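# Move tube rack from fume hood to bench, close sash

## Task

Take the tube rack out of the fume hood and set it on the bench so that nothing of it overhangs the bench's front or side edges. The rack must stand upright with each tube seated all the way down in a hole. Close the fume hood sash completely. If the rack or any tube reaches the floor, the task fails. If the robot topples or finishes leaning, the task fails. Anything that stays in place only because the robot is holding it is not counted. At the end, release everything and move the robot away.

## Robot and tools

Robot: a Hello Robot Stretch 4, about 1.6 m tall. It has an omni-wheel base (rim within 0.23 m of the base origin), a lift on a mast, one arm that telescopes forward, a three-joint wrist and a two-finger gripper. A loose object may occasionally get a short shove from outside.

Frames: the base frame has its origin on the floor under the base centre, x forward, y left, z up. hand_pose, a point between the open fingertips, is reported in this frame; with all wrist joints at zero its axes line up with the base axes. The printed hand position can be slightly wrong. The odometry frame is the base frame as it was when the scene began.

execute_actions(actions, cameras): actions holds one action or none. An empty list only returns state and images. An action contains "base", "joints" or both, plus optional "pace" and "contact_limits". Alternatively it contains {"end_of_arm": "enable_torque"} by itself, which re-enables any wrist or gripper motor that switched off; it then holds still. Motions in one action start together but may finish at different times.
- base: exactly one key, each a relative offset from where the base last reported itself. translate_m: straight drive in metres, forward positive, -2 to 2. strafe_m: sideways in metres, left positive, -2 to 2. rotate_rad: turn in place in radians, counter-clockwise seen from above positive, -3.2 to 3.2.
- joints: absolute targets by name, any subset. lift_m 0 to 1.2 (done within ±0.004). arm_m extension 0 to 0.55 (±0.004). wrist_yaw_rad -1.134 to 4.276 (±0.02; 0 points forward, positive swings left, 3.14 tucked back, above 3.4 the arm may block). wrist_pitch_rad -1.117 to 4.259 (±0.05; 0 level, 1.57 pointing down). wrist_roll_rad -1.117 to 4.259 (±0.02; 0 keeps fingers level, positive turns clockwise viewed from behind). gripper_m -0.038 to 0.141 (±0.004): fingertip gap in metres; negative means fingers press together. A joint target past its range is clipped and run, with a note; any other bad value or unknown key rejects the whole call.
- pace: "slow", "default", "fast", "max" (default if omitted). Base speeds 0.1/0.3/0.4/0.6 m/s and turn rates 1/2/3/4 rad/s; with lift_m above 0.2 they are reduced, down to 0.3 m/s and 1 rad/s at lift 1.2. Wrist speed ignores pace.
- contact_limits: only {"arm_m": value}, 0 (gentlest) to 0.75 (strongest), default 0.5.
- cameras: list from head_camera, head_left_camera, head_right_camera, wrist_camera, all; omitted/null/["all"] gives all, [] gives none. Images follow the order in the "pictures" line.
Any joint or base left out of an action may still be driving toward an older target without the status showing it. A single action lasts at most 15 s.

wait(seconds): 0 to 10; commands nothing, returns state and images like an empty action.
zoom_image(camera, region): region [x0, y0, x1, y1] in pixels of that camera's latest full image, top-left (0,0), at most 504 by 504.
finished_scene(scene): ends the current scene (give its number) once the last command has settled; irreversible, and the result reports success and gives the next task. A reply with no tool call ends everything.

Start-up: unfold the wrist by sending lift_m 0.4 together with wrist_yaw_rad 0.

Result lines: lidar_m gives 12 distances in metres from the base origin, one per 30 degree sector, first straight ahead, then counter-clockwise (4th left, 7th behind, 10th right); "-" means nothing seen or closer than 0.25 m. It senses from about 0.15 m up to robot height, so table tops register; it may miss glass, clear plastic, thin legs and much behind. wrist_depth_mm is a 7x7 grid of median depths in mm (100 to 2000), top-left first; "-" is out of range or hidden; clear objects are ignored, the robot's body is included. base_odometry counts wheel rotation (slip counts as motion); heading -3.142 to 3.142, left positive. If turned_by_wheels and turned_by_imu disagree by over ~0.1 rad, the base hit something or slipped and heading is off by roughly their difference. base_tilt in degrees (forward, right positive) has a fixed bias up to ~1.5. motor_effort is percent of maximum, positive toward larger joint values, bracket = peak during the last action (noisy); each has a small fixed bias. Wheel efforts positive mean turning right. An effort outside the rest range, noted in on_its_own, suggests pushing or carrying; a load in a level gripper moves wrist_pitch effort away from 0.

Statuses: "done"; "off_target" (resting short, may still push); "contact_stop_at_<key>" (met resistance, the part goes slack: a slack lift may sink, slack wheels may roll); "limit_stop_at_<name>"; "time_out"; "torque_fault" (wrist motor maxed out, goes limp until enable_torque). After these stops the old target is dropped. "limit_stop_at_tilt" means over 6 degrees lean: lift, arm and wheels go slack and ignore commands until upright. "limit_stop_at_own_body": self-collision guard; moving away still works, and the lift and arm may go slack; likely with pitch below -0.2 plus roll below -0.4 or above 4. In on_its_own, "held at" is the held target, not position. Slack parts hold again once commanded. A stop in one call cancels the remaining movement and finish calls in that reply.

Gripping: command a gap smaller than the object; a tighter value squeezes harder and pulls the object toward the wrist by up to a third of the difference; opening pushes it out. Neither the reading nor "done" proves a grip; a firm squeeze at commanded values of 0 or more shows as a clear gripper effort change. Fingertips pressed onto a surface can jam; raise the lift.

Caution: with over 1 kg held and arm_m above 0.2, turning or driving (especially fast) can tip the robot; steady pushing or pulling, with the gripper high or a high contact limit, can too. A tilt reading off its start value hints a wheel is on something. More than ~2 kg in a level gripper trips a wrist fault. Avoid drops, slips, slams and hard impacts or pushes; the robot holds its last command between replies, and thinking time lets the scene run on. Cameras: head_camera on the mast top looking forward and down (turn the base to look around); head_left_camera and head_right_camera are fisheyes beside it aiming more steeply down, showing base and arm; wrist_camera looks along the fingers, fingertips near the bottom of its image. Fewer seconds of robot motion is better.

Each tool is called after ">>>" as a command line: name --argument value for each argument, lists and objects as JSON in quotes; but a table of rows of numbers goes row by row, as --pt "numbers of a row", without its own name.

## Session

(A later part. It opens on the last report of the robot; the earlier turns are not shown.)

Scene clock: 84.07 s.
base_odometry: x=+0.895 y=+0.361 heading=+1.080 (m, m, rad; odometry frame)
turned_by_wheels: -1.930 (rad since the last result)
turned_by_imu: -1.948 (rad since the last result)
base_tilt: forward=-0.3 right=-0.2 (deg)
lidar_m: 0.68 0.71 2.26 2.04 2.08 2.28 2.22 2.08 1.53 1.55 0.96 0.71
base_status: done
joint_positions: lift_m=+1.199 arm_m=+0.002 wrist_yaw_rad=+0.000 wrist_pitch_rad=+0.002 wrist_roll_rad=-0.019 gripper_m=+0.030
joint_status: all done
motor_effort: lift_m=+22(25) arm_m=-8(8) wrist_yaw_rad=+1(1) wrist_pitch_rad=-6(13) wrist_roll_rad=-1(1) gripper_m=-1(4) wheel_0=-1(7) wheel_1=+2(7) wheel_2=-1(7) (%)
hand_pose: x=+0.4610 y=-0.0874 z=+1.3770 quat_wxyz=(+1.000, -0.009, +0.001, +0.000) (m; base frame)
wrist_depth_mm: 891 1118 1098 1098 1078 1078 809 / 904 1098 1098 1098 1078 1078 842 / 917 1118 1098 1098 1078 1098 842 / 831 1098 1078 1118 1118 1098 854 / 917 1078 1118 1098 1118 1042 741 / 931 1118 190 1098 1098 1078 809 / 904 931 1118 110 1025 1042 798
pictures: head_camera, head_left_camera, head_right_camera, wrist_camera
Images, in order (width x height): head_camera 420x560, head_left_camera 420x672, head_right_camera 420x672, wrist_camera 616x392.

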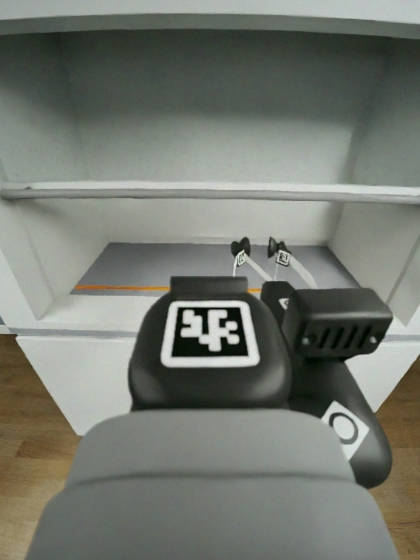

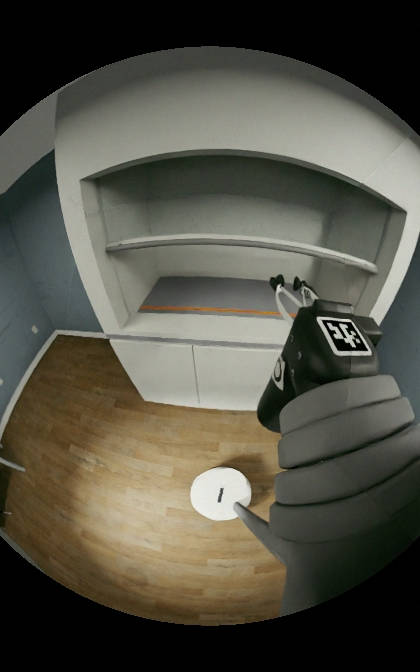

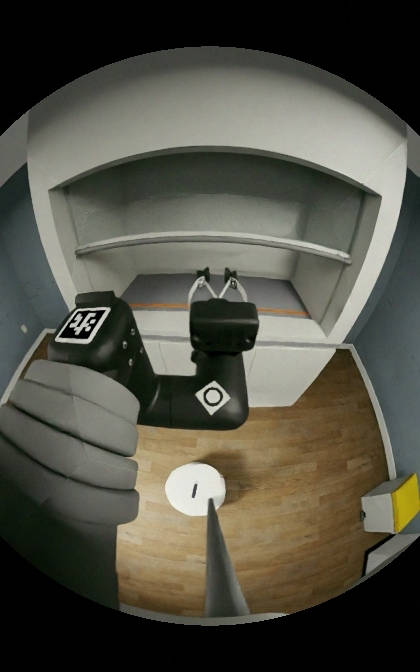

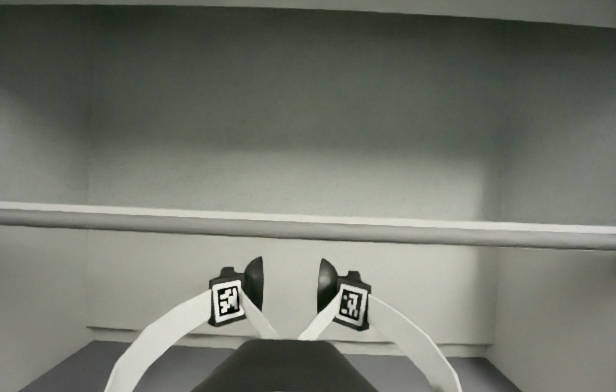

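Bar is at hand height; pitch up and reach over it.

>>> execute_actions --actions '[{"joints":{"wrist_pitch_rad":-0.18,"arm_m":0.22}}]' --cameras '["wrist_camera","head_left_camera"]'

>>> execute_actions --actions '[{"joints":{"arm_m":0.36},"pace":"slow","contact_limits":{"arm_m":0.05}}]' --cameras '["wrist_camera","head_left_camera"]'

Scene clock: 89.90 s.
base_odometry: x=+0.895 y=+0.361 heading=+1.080 (m, m, rad; odometry frame)
turned_by_wheels: +0.000 (rad since the last result)
turned_by_imu: +0.000 (rad since the last result)
base_tilt: forward=-0.3 right=-0.2 (deg)
lidar_m: 0.68 0.73 2.23 2.04 2.07 2.29 2.22 2.09 1.54 1.54 0.97 0.71
base_status: not commanded
joint_positions: lift_m=+1.199 arm_m=+0.219 wrist_yaw_rad=+0.000 wrist_pitch_rad=-0.178 wrist_roll_rad=-0.019 gripper_m=+0.030
joint_status: all done
motor_effort: lift_m=+22(22) arm_m=+8(8) wrist_yaw_rad=+1(1) wrist_pitch_rad=-6(8) wrist_roll_rad=-1(0) gripper_m=-6(6) wheel_0=-1(0) wheel_1=+2(2) wheel_2=-1(1) (%)
hand_pose: x=+0.6734 y=-0.0874 z=+1.4287 quat_wxyz=(+0.996, -0.009, -0.089, -0.001) (m; base frame)
wrist_depth_mm: 904 1008 1042 1008 1025 1042 854 / 891 946 960 946 960 946 854 / 904 931 931 931 931 931 842 / 904 917 904 904 917 904 842 / 891 878 878 891 878 878 842 / 322 342 190 291 294 854 798 / 842 831 831 110 291 289 741
pictures: head_left_camera, wrist_camera
Images, in order (width x height): head_left_camera 420x672, wrist_camera 616x392.

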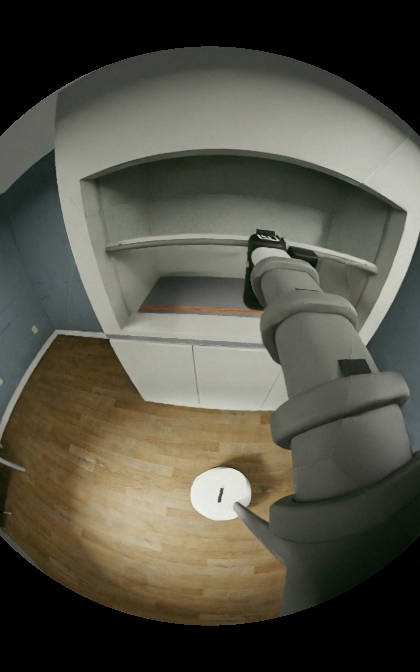

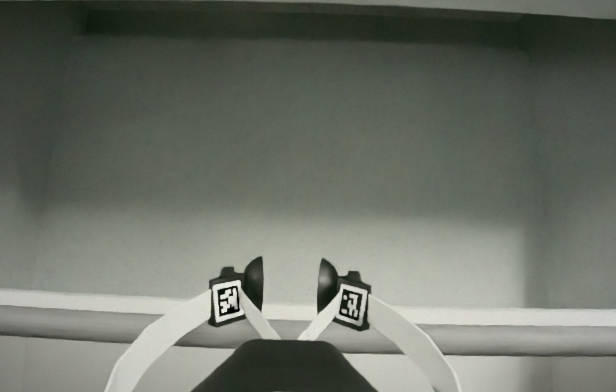

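Scene clock: 92.10 s.
base_odometry: x=+0.895 y=+0.361 heading=+1.079 (m, m, rad; odometry frame)
turned_by_wheels: +0.000 (rad since the last result)
turned_by_imu: +0.000 (rad since the last result)
base_tilt: forward=-0.3 right=-0.2 (deg)
lidar_m: 0.69 0.73 2.23 2.02 2.06 2.28 2.21 2.07 1.52 1.55 0.97 0.71
base_status: not commanded
joint_positions: lift_m=+1.199 arm_m=+0.343 wrist_yaw_rad=-0.007 wrist_pitch_rad=-0.181 wrist_roll_rad=-0.019 gripper_m=+0.030
joint_status: arm_m contact_stop (moved +0.125 of +0.141)
on_its_own: arm_m is slack since a contact_stop (your +0.360 is given up); wrist_yaw_rad is at rest, and its effort (+25) is outside its rest range (-13 to +13)
motor_effort: lift_m=+22(22) arm_m=+0(14) wrist_yaw_rad=+25(21) wrist_pitch_rad=+1(6) wrist_roll_rad=+0(0) gripper_m=+0(5) wheel_0=+2(2) wheel_1=+3(3) wheel_2=-7(7) (%)
contact_limits: arm_m 0.05
hand_pose: x=+0.7972 y=-0.0894 z=+1.4294 quat_wxyz=(+0.996, -0.010, -0.090, -0.004) (m; base frame)
wrist_depth_mm: 854 842 854 866 842 866 854 / 820 820 831 842 831 842 831 / 788 798 809 809 820 809 788 / 788 788 778 778 798 788 788 / 759 768 759 759 768 759 768 / 732 732 191 235 232 732 750 / 175 172 221 110 175 182 223
pictures: head_left_camera, wrist_camera
Images, in order (width x height): head_left_camera 420x672, wrist_camera 616x392.

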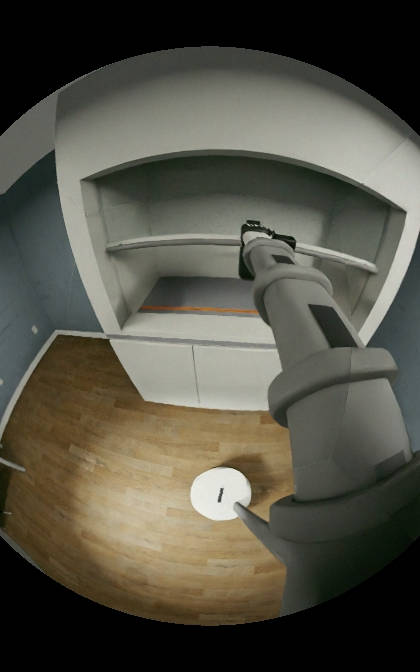

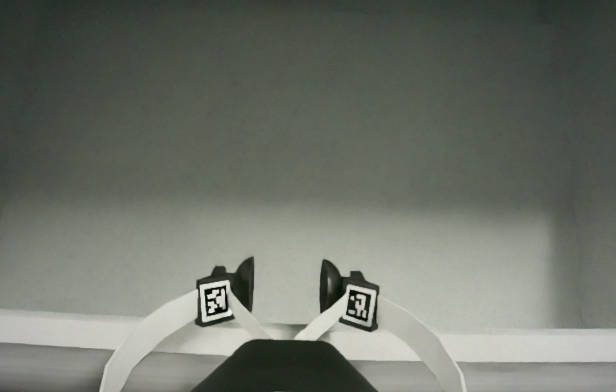

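>>> execute_actions --actions '[{"joints":{"arm_m":0.325,"lift_m":1.0},"pace":"slow"}]' --cameras '["wrist_camera","head_left_camera"]'

Scene clock: 96.43 s.
torque_fault: wrist_pitch_rad switched itself off since the last result.
base_odometry: x=+0.895 y=+0.361 heading=+1.080 (m, m, rad; odometry frame)
turned_by_wheels: +0.000 (rad since the last result)
turned_by_imu: +0.000 (rad since the last result)
base_tilt: forward=-0.2 right=-0.2 (deg)
lidar_m: 0.68 0.73 2.24 2.03 2.07 2.30 2.22 2.08 1.54 1.52 0.97 0.71
base_status: not commanded
joint_positions: lift_m=+1.000 arm_m=+0.326 wrist_yaw_rad=+0.000 wrist_pitch_rad=-0.629 wrist_roll_rad=-0.019 gripper_m=+0.030
joint_status: all done
on_its_own: wrist_pitch_rad is off since a torque_fault, until you send "end_of_arm": "enable_torque" (your -0.180 is given up)
motor_effort: lift_m=+16(22) arm_m=-7(13) wrist_yaw_rad=+1(25) wrist_pitch_rad=+0(100) wrist_roll_rad=+1(2) gripper_m=-5(8) wheel_0=-1(2) wheel_1=+1(3) wheel_2=+1(7) (%)
hand_pose: x=+0.7304 y=-0.0875 z=+1.3483 quat_wxyz=(+0.951, -0.009, -0.309, -0.003) (m; base frame)
wrist_depth_mm: 480 473 473 473 473 466 469 / 917 1042 1042 1042 1042 1042 831 / 931 1138 1160 1138 1160 1118 831 / 931 991 1008 1008 1008 991 831 / 878 891 904 904 904 931 831 / 229 231 191 227 229 235 236 / 271 265 265 110 260 259 266
pictures: head_left_camera, wrist_camera
Images, in order (width x height): head_left_camera 420x672, wrist_camera 616x392.

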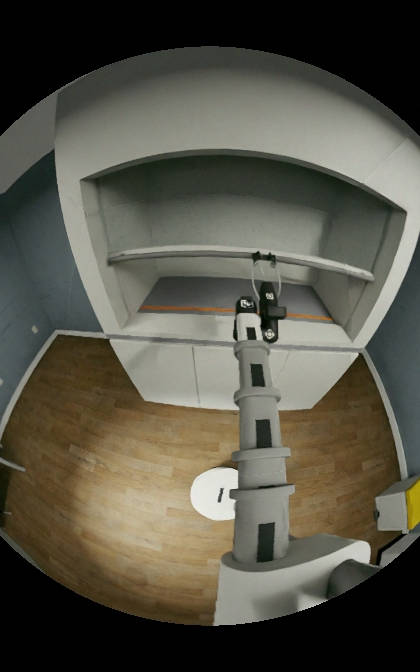

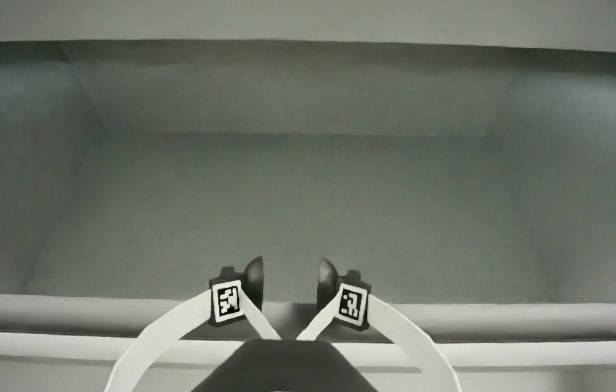

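>>> execute_actions --actions '[{"end_of_arm":"enable_torque"}]' --cameras '[]'

>>> execute_actions --actions '[{"joints":{"lift_m":1.2,"wrist_yaw_rad":1.6,"arm_m":0.25}}]' --cameras '[]'

>>> execute_actions --actions '[{"joints":{"arm_m":0.42,"wrist_pitch_rad":-0.15}}]' --cameras '[]'

>>> execute_actions --actions '[{"joints":{"arm_m":0.53},"pace":"slow","contact_limits":{"arm_m":0.05}}]'

Scene clock: 104.63 s.
base_odometry: x=+0.895 y=+0.361 heading=+1.080 (m, m, rad; odometry frame)
turned_by_wheels: +0.000 (rad since the last result)
turned_by_imu: +0.000 (rad since the last result)
base_tilt: forward=-0.3 right=-0.2 (deg)
lidar_m: 0.68 0.72 2.26 2.03 2.07 2.30 2.22 2.09 1.52 1.56 0.96 0.72
base_status: not commanded
joint_positions: lift_m=+1.000 arm_m=+0.326 wrist_yaw_rad=+0.000 wrist_pitch_rad=-0.629 wrist_roll_rad=-0.019 gripper_m=+0.030
joint_status: not commanded
end_of_arm: enable_torque: each motor that was off is on again
on_its_own: wrist_pitch_rad is held at -0.629, not at your -0.180, since a torque_fault
motor_effort: lift_m=+16(16) arm_m=-7(7) wrist_yaw_rad=+0(2) wrist_pitch_rad=+0(0) wrist_roll_rad=+1(0) gripper_m=-2(4) wheel_0=+0(1) wheel_1=+1(1) wheel_2=+1(1) (%)
hand_pose: x=+0.7304 y=-0.0875 z=+1.3483 quat_wxyz=(+0.951, -0.009, -0.309, -0.003) (m; base frame)
wrist_depth_mm: 477 469 473 473 473 469 466 / 904 1042 1060 1060 1025 1042 842 / 917 1160 1160 1138 1182 1118 854 / 946 991 1008 991 1008 991 842 / 878 904 904 891 904 931 820 / 229 231 191 227 226 236 236 / 270 264 265 110 259 260 265
pictures: none
No camera images: the call's "cameras" was empty. Leave "cameras" out to get every camera's image.

Scene clock: 106.53 s.
base_odometry: x=+0.895 y=+0.361 heading=+1.080 (m, m, rad; odometry frame)
turned_by_wheels: +0.000 (rad since the last result)
turned_by_imu: +0.000 (rad since the last result)
base_tilt: forward=-0.3 right=-0.2 (deg)
lidar_m: 0.69 0.72 2.24 2.03 2.08 2.31 2.22 2.10 1.54 1.53 0.95 0.70
base_status: not commanded
joint_positions: lift_m=+1.199 arm_m=+0.251 wrist_yaw_rad=+1.600 wrist_pitch_rad=-0.627 wrist_roll_rad=-0.019 gripper_m=+0.030
joint_status: all done
on_its_own: wrist_pitch_rad is held at -0.629, not at your -0.180, since a torque_fault
motor_effort: lift_m=+23(26) arm_m=-8(7) wrist_yaw_rad=+4(12) wrist_pitch_rad=-5(5) wrist_roll_rad=+0(0) gripper_m=-2(5) wheel_0=-1(1) wheel_1=+1(1) wheel_2=+0(1) (%)
hand_pose: x=+0.5029 y=+0.2360 z=+1.5469 quat_wxyz=(+0.665, +0.215, -0.222, +0.680) (m; base frame)
wrist_depth_mm: 1008 1008 1008 1008 960 413 289 / 1138 1160 1182 1205 842 413 312 / 1397 1397 1336 1397 866 415 355 / 1661 1708 1708 1618 1464 449 647 / - - - - 1921 559 615 / - - 190 - 591 564 559 / - - - 110 - 525 517
pictures: none
No camera images: the call's "cameras" was empty. Leave "cameras" out to get every camera's image.

Scene clock: 108.13 s.
base_odometry: x=+0.895 y=+0.361 heading=+1.080 (m, m, rad; odometry frame)
turned_by_wheels: +0.000 (rad since the last result)
turned_by_imu: +0.000 (rad since the last result)
base_tilt: forward=-0.3 right=-0.2 (deg)
lidar_m: 0.69 0.70 2.25 2.03 2.09 2.30 2.21 2.08 1.54 1.55 0.98 0.71
base_status: not commanded
joint_positions: lift_m=+1.199 arm_m=+0.419 wrist_yaw_rad=+1.600 wrist_pitch_rad=-0.148 wrist_roll_rad=-0.019 gripper_m=+0.030
joint_status: all done
motor_effort: lift_m=+23(23) arm_m=+8(6) wrist_yaw_rad=+2(4) wrist_pitch_rad=-6(4) wrist_roll_rad=+0(0) gripper_m=-4(4) wheel_0=-1(1) wheel_1=+1(1) wheel_2=+0(0) (%)
hand_pose: x=+0.6686 y=+0.2878 z=+1.4201 quat_wxyz=(+0.695, +0.046, -0.058, +0.715) (m; base frame)
wrist_depth_mm: 1708 1661 1618 1618 449 549 544 / - - - - 549 544 539 / - - - - 539 530 525 / - - - - 525 517 508 / - - - - 517 504 504 / - - 191 - 496 496 492 / 1808 - - 110 353 342 484
pictures: none
No camera images: the call's "cameras" was empty. Leave "cameras" out to get every camera's image.

Scene clock: 110.30 s.
base_odometry: x=+0.895 y=+0.361 heading=+1.079 (m, m, rad; odometry frame)
turned_by_wheels: +0.000 (rad since the last result)
turned_by_imu: +0.000 (rad since the last result)
base_tilt: forward=-0.3 right=-0.1 (deg)
lidar_m: 0.69 0.72 2.23 2.02 2.08 2.31 2.23 2.08 1.52 1.55 0.95 0.73
base_status: not commanded
joint_positions: lift_m=+1.200 arm_m=+0.524 wrist_yaw_rad=+1.610 wrist_pitch_rad=-0.152 wrist_roll_rad=-0.017 gripper_m=+0.030
joint_status: arm_m contact_stop (moved +0.106 of +0.111)
on_its_own: arm_m is slack since a contact_stop (your +0.530 is given up); wrist_yaw_rad is at rest, and its effort (-26) is outside its rest range (-13 to +13)
motor_effort: lift_m=+20(23) arm_m=+0(14) wrist_yaw_rad=-26(25) wrist_pitch_rad=+5(6) wrist_roll_rad=-4(4) gripper_m=-2(6) wheel_0=+0(1) wheel_1=+3(3) wheel_2=-6(6) (%)
contact_limits: arm_m 0.05
hand_pose: x=+0.7714 y=+0.2884 z=+1.4213 quat_wxyz=(+0.692, +0.049, -0.059, +0.718) (m; base frame)
wrist_depth_mm: 1708 1661 1618 445 559 554 544 / - 1983 - 554 544 544 539 / - - - 539 530 525 521 / - - - 525 521 517 512 / - - - 517 504 508 500 / - - 190 213 492 492 488 / 1808 - - 110 296 477 477
pictures: head_camera, head_left_camera, head_right_camera, wrist_camera
Images, in order (width x height): head_camera 420x560, head_left_camera 420x672, head_right_camera 420x672, wrist_camera 616x392.

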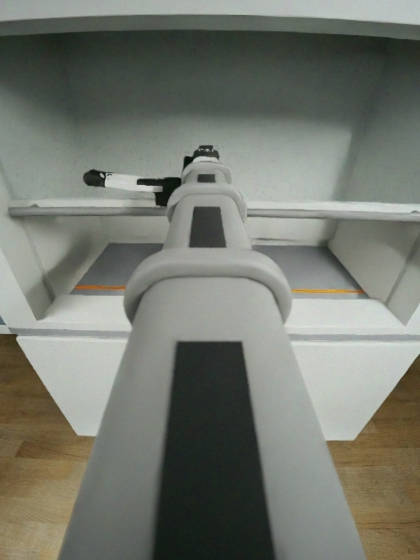

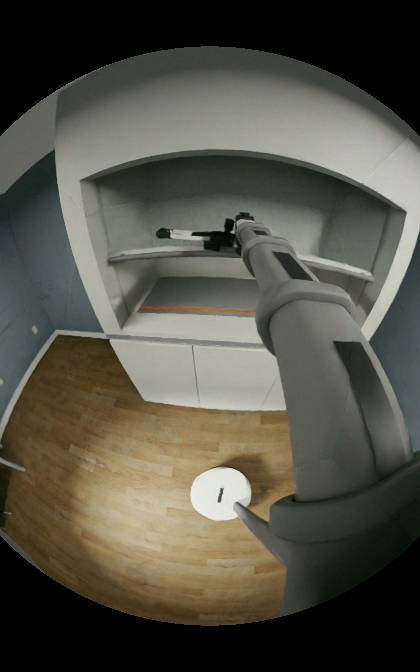

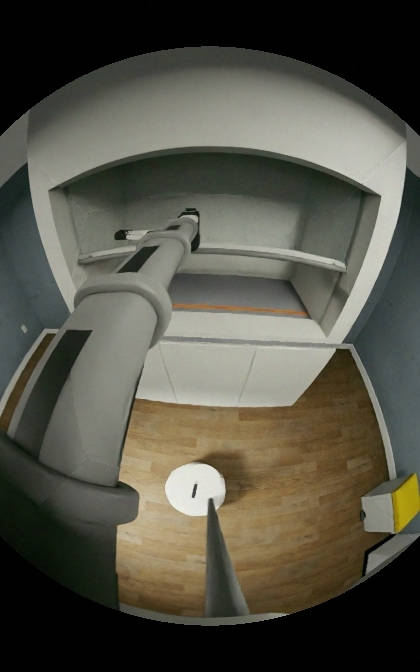

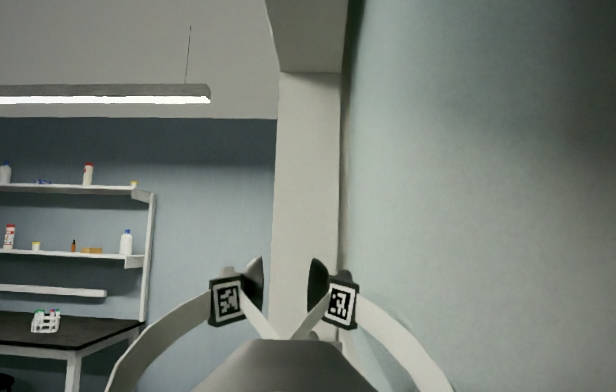

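Over the bar.

>>> execute_actions --actions '[{"joints":{"arm_m":0.505,"wrist_pitch_rad":-0.4,"lift_m":0.9},"pace":"slow"}]' --cameras '["head_camera"]'

>>> execute_actions --actions '[{"joints":{"lift_m":0.78},"pace":"slow"}]' --cameras '["head_camera"]'

Scene clock: 114.17 s.
base_odometry: x=+0.895 y=+0.361 heading=+1.080 (m, m, rad; odometry frame)
turned_by_wheels: +0.000 (rad since the last result)
turned_by_imu: +0.000 (rad since the last result)
base_tilt: forward=-0.3 right=-0.2 (deg)
lidar_m: 0.69 0.71 2.25 2.03 2.07 2.30 2.22 2.10 1.55 1.54 0.98 0.72
base_status: not commanded
joint_positions: lift_m=+1.176 arm_m=+0.513 wrist_yaw_rad=+1.600 wrist_pitch_rad=-0.393 wrist_roll_rad=-0.018 gripper_m=+0.030
joint_status: lift_m contact_stop (moved -0.023 of -0.300); arm_m contact_stop_at_lift_m (moved -0.011 of -0.019); the others done
on_its_own: arm_m is held at +0.513, not at your +0.505, since a contact_stop; lift_m is slack since a contact_stop (your +0.900 is given up)
motor_effort: lift_m=+20(21) arm_m=+0(7) wrist_yaw_rad=+0(29) wrist_pitch_rad=-6(24) wrist_roll_rad=-1(8) gripper_m=-4(3) wheel_0=-1(2) wheel_1=+1(4) wheel_2=+0(6) (%)
hand_pose: x=+0.7639 y=+0.2690 z=+1.4649 quat_wxyz=(+0.685, +0.134, -0.142, +0.702) (m; base frame)
wrist_depth_mm: 1255 1255 1229 353 699 699 691 / 1499 1499 1499 430 661 647 647 / 1863 1863 1921 569 603 603 603 / - - - 591 569 569 569 / - - - 559 539 530 530 / - - 190 504 500 508 508 / - - - 110 480 480 484
pictures: head_camera
Images, in order (width x height): head_camera 420x560.

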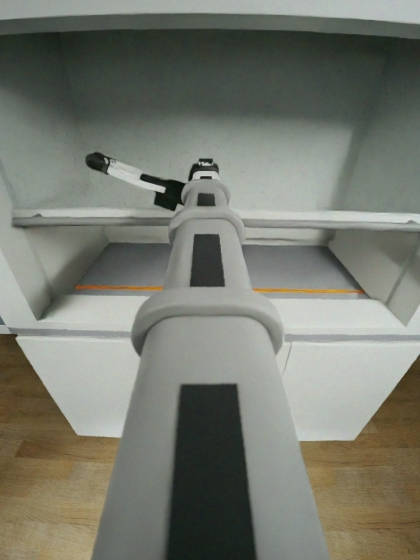

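not run: a stop came earlier in this reply.

>>> execute_actions --actions '[{"joints":{"lift_m":0.9},"pace":"slow"}]' --cameras '["head_camera"]'

Scene clock: 117.87 s.
base_odometry: x=+0.895 y=+0.361 heading=+1.080 (m, m, rad; odometry frame)
turned_by_wheels: +0.000 (rad since the last result)
turned_by_imu: +0.000 (rad since the last result)
base_tilt: forward=-0.3 right=-0.1 (deg)
lidar_m: 0.69 0.73 2.25 2.03 2.08 2.29 2.22 2.08 1.54 1.55 0.95 0.72
base_status: not commanded
joint_positions: lift_m=+1.146 arm_m=+0.513 wrist_yaw_rad=+1.600 wrist_pitch_rad=-0.393 wrist_roll_rad=-0.018 gripper_m=+0.030
joint_status: lift_m contact_stop (moved -0.030 of -0.276)
on_its_own: arm_m is held at +0.513, not at your +0.505, since a contact_stop; lift_m is slack since a contact_stop (your +0.900 is given up)
motor_effort: lift_m=+20(19) arm_m=+0(0) wrist_yaw_rad=-1(0) wrist_pitch_rad=-6(7) wrist_roll_rad=-2(1) gripper_m=-4(7) wheel_0=+0(1) wheel_1=+1(1) wheel_2=+0(1) (%)
hand_pose: x=+0.7639 y=+0.2690 z=+1.4348 quat_wxyz=(+0.685, +0.134, -0.142, +0.702) (m; base frame)
wrist_depth_mm: 1255 1308 1255 394 707 707 699 / 1537 1576 1537 473 647 647 654 / - - - 603 609 603 603 / - - - 591 574 569 569 / - - - 554 544 535 535 / - - 190 508 496 508 504 / - - - 110 480 480 477
pictures: head_camera
Images, in order (width x height): head_camera 420x560.

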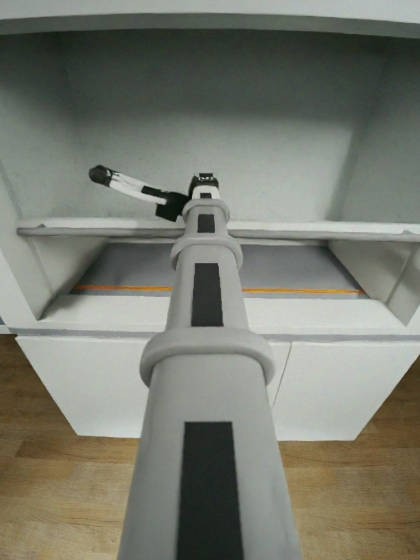

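>>> execute_actions --actions '[{"joints":{"lift_m":1.128},"pace":"slow"}]' --cameras '[]'

>>> execute_actions --actions '[{"joints":{"lift_m":0.88},"pace":"slow"}]' --cameras '["head_camera"]'

Scene clock: 122.60 s.
base_odometry: x=+0.895 y=+0.361 heading=+1.080 (m, m, rad; odometry frame)
turned_by_wheels: +0.000 (rad since the last result)
turned_by_imu: +0.000 (rad since the last result)
base_tilt: forward=-0.3 right=-0.2 (deg)
lidar_m: 0.69 0.73 2.22 2.04 2.08 2.29 2.23 2.08 1.54 1.53 0.96 0.71
base_status: not commanded
joint_positions: lift_m=+1.129 arm_m=+0.513 wrist_yaw_rad=+1.600 wrist_pitch_rad=-0.393 wrist_roll_rad=-0.018 gripper_m=+0.030
joint_status: all done
on_its_own: arm_m is held at +0.513, not at your +0.505, since a contact_stop
motor_effort: lift_m=+11(18) arm_m=+0(0) wrist_yaw_rad=+2(4) wrist_pitch_rad=-6(7) wrist_roll_rad=-1(2) gripper_m=-5(5) wheel_0=-1(1) wheel_1=+1(1) wheel_2=+0(0) (%)
hand_pose: x=+0.7639 y=+0.2690 z=+1.4174 quat_wxyz=(+0.685, +0.134, -0.142, +0.702) (m; base frame)
wrist_depth_mm: 1336 1281 1281 410 707 699 691 / 1576 1537 1576 517 654 647 654 / - - - 615 609 609 609 / - - - 591 564 574 569 / - - - 554 539 539 535 / - - 190 508 496 504 500 / - - - 110 480 480 480
pictures: none
No camera images: the call's "cameras" was empty. Leave "cameras" out to get every camera's image.

Scene clock: 125.30 s.
base_odometry: x=+0.895 y=+0.361 heading=+1.080 (m, m, rad; odometry frame)
turned_by_wheels: +0.000 (rad since the last result)
turned_by_imu: +0.000 (rad since the last result)
base_tilt: forward=-0.3 right=-0.2 (deg)
lidar_m: 0.69 0.72 2.25 2.02 2.09 2.29 2.22 2.09 1.52 1.52 0.97 0.71
base_status: not commanded
joint_positions: lift_m=+0.881 arm_m=+0.513 wrist_yaw_rad=+1.600 wrist_pitch_rad=-0.393 wrist_roll_rad=-0.018 gripper_m=+0.030
joint_status: all done
on_its_own: arm_m is held at +0.513, not at your +0.505, since a contact_stop
motor_effort: lift_m=+12(15) arm_m=+0(0) wrist_yaw_rad=+3(1) wrist_pitch_rad=-6(6) wrist_roll_rad=-2(1) gripper_m=-3(2) wheel_0=-1(0) wheel_1=+1(1) wheel_2=+0(0) (%)
hand_pose: x=+0.7639 y=+0.2690 z=+1.1693 quat_wxyz=(+0.685, +0.134, -0.142, +0.702) (m; base frame)
wrist_depth_mm: 1661 1618 1618 715 707 707 699 / 1921 1983 1921 668 654 654 654 / - - - 627 609 609 603 / - - - 580 569 574 569 / - - - 554 539 539 535 / - - 190 500 500 504 500 / - - - 110 477 477 477
pictures: head_camera
Images, in order (width x height): head_camera 420x560.

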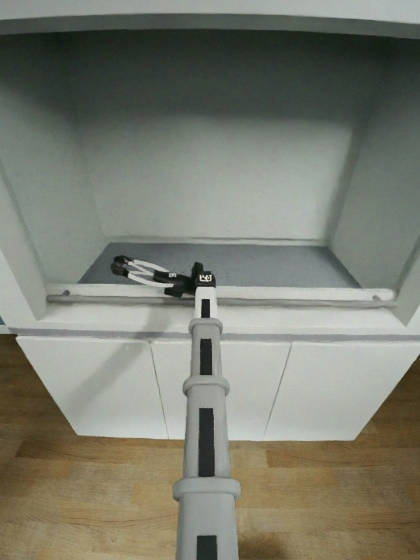

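>>> execute_actions --actions '[{"joints":{"lift_m":0.845},"pace":"slow"}]' --cameras '[]'

>>> execute_actions --actions '[{"joints":{"lift_m":0.82},"pace":"slow"}]' --cameras '[]'

Scene clock: 131.00 s.
base_odometry: x=+0.895 y=+0.361 heading=+1.080 (m, m, rad; odometry frame)
turned_by_wheels: +0.000 (rad since the last result)
turned_by_imu: +0.000 (rad since the last result)
base_tilt: forward=-0.3 right=-0.2 (deg)
lidar_m: 0.69 0.74 2.25 2.04 2.07 2.30 2.22 2.09 1.55 1.54 0.96 0.72
base_status: not commanded
joint_positions: lift_m=+0.845 arm_m=+0.513 wrist_yaw_rad=+1.600 wrist_pitch_rad=-0.393 wrist_roll_rad=-0.018 gripper_m=+0.030
joint_status: all done
on_its_own: arm_m is held at +0.513, not at your +0.505, since a contact_stop
motor_effort: lift_m=+16(16) arm_m=+0(0) wrist_yaw_rad=+2(3) wrist_pitch_rad=-7(7) wrist_roll_rad=-2(2) gripper_m=-5(4) wheel_0=+0(1) wheel_1=+1(1) wheel_2=+0(0) (%)
hand_pose: x=+0.7639 y=+0.2690 z=+1.1340 quat_wxyz=(+0.685, +0.134, -0.142, +0.702) (m; base frame)
wrist_depth_mm: 1661 1618 1618 707 707 707 691 / - - - 668 654 654 654 / - - - 634 615 615 609 / - - - 585 574 569 559 / - - - 554 539 535 525 / - - 190 504 500 504 500 / - - - 110 480 480 484
pictures: none
No camera images: the call's "cameras" was empty. Leave "cameras" out to get every camera's image.

Scene clock: 131.93 s.
base_odometry: x=+0.895 y=+0.361 heading=+1.080 (m, m, rad; odometry frame)
turned_by_wheels: +0.000 (rad since the last result)
turned_by_imu: +0.000 (rad since the last result)
base_tilt: forward=-0.3 right=-0.2 (deg)
lidar_m: 0.69 0.72 2.23 2.03 2.09 2.29 2.22 2.08 1.55 1.55 0.96 0.71
base_status: not commanded
joint_positions: lift_m=+0.841 arm_m=+0.513 wrist_yaw_rad=+1.600 wrist_pitch_rad=-0.393 wrist_roll_rad=-0.018 gripper_m=+0.030
joint_status: lift_m contact_stop (moved -0.004 of -0.025)
on_its_own: arm_m is held at +0.513, not at your +0.505, since a contact_stop; lift_m is slack since a contact_stop (your +0.820 is given up)
motor_effort: lift_m=+15(14) arm_m=+0(0) wrist_yaw_rad=+2(1) wrist_pitch_rad=-7(7) wrist_roll_rad=-1(2) gripper_m=-6(3) wheel_0=+0(0) wheel_1=+2(2) wheel_2=-2(2) (%)
hand_pose: x=+0.7639 y=+0.2690 z=+1.1300 quat_wxyz=(+0.685, +0.134, -0.142, +0.702) (m; base frame)
wrist_depth_mm: 1708 1661 1618 715 715 707 707 / - - - 676 654 647 654 / - - - 627 609 603 609 / - - - 585 574 569 569 / - - - 544 544 539 530 / - - 190 508 500 508 504 / - - - 110 477 484 484
pictures: none
No camera images: the call's "cameras" was empty. Leave "cameras" out to get every camera's image.

>>> execute_actions --actions '[{"joints":{"lift_m":0.9,"arm_m":0.1},"pace":"fast"}]' --cameras '["head_camera"]'

>>> finished_scene --scene 1

Scene clock: 136.17 s.
base_odometry: x=+0.895 y=+0.361 heading=+1.080 (m, m, rad; odometry frame)
turned_by_wheels: +0.000 (rad since the last result)
turned_by_imu: +0.000 (rad since the last result)
base_tilt: forward=-0.3 right=-0.2 (deg)
lidar_m: 0.69 0.73 2.24 2.03 2.08 2.28 2.22 2.08 1.53 1.54 0.95 0.72
base_status: not commanded
joint_positions: lift_m=+0.900 arm_m=+0.101 wrist_yaw_rad=+1.600 wrist_pitch_rad=-0.393 wrist_roll_rad=-0.019 gripper_m=+0.030
joint_status: all done
motor_effort: lift_m=+23(25) arm_m=-8(10) wrist_yaw_rad=+2(2) wrist_pitch_rad=-6(7) wrist_roll_rad=-1(1) gripper_m=-4(6) wheel_0=+0(0) wheel_1=+1(2) wheel_2=-1(2) (%)
hand_pose: x=+0.3518 y=+0.2690 z=+1.1884 quat_wxyz=(+0.685, +0.134, -0.142, +0.702) (m; base frame)
wrist_depth_mm: 1576 1576 1576 1576 1576 759 707 / 1983 1921 1863 1921 1808 759 668 / - - - - - 759 627 / - - - - - - 580 / - - - - - - 549 / - - 190 - - - 535 / - - - 110 - - 504
pictures: head_camera
Images, in order (width x height): head_camera 420x560.

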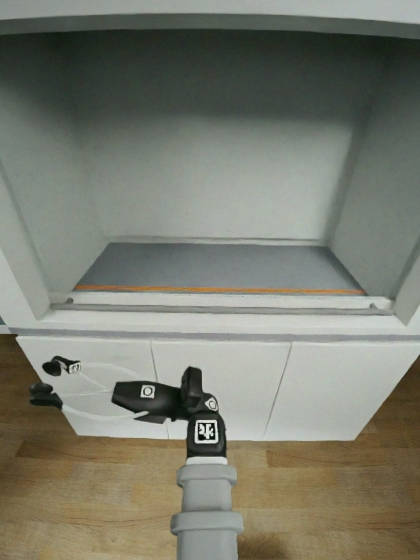

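The scene is finished: the task was done.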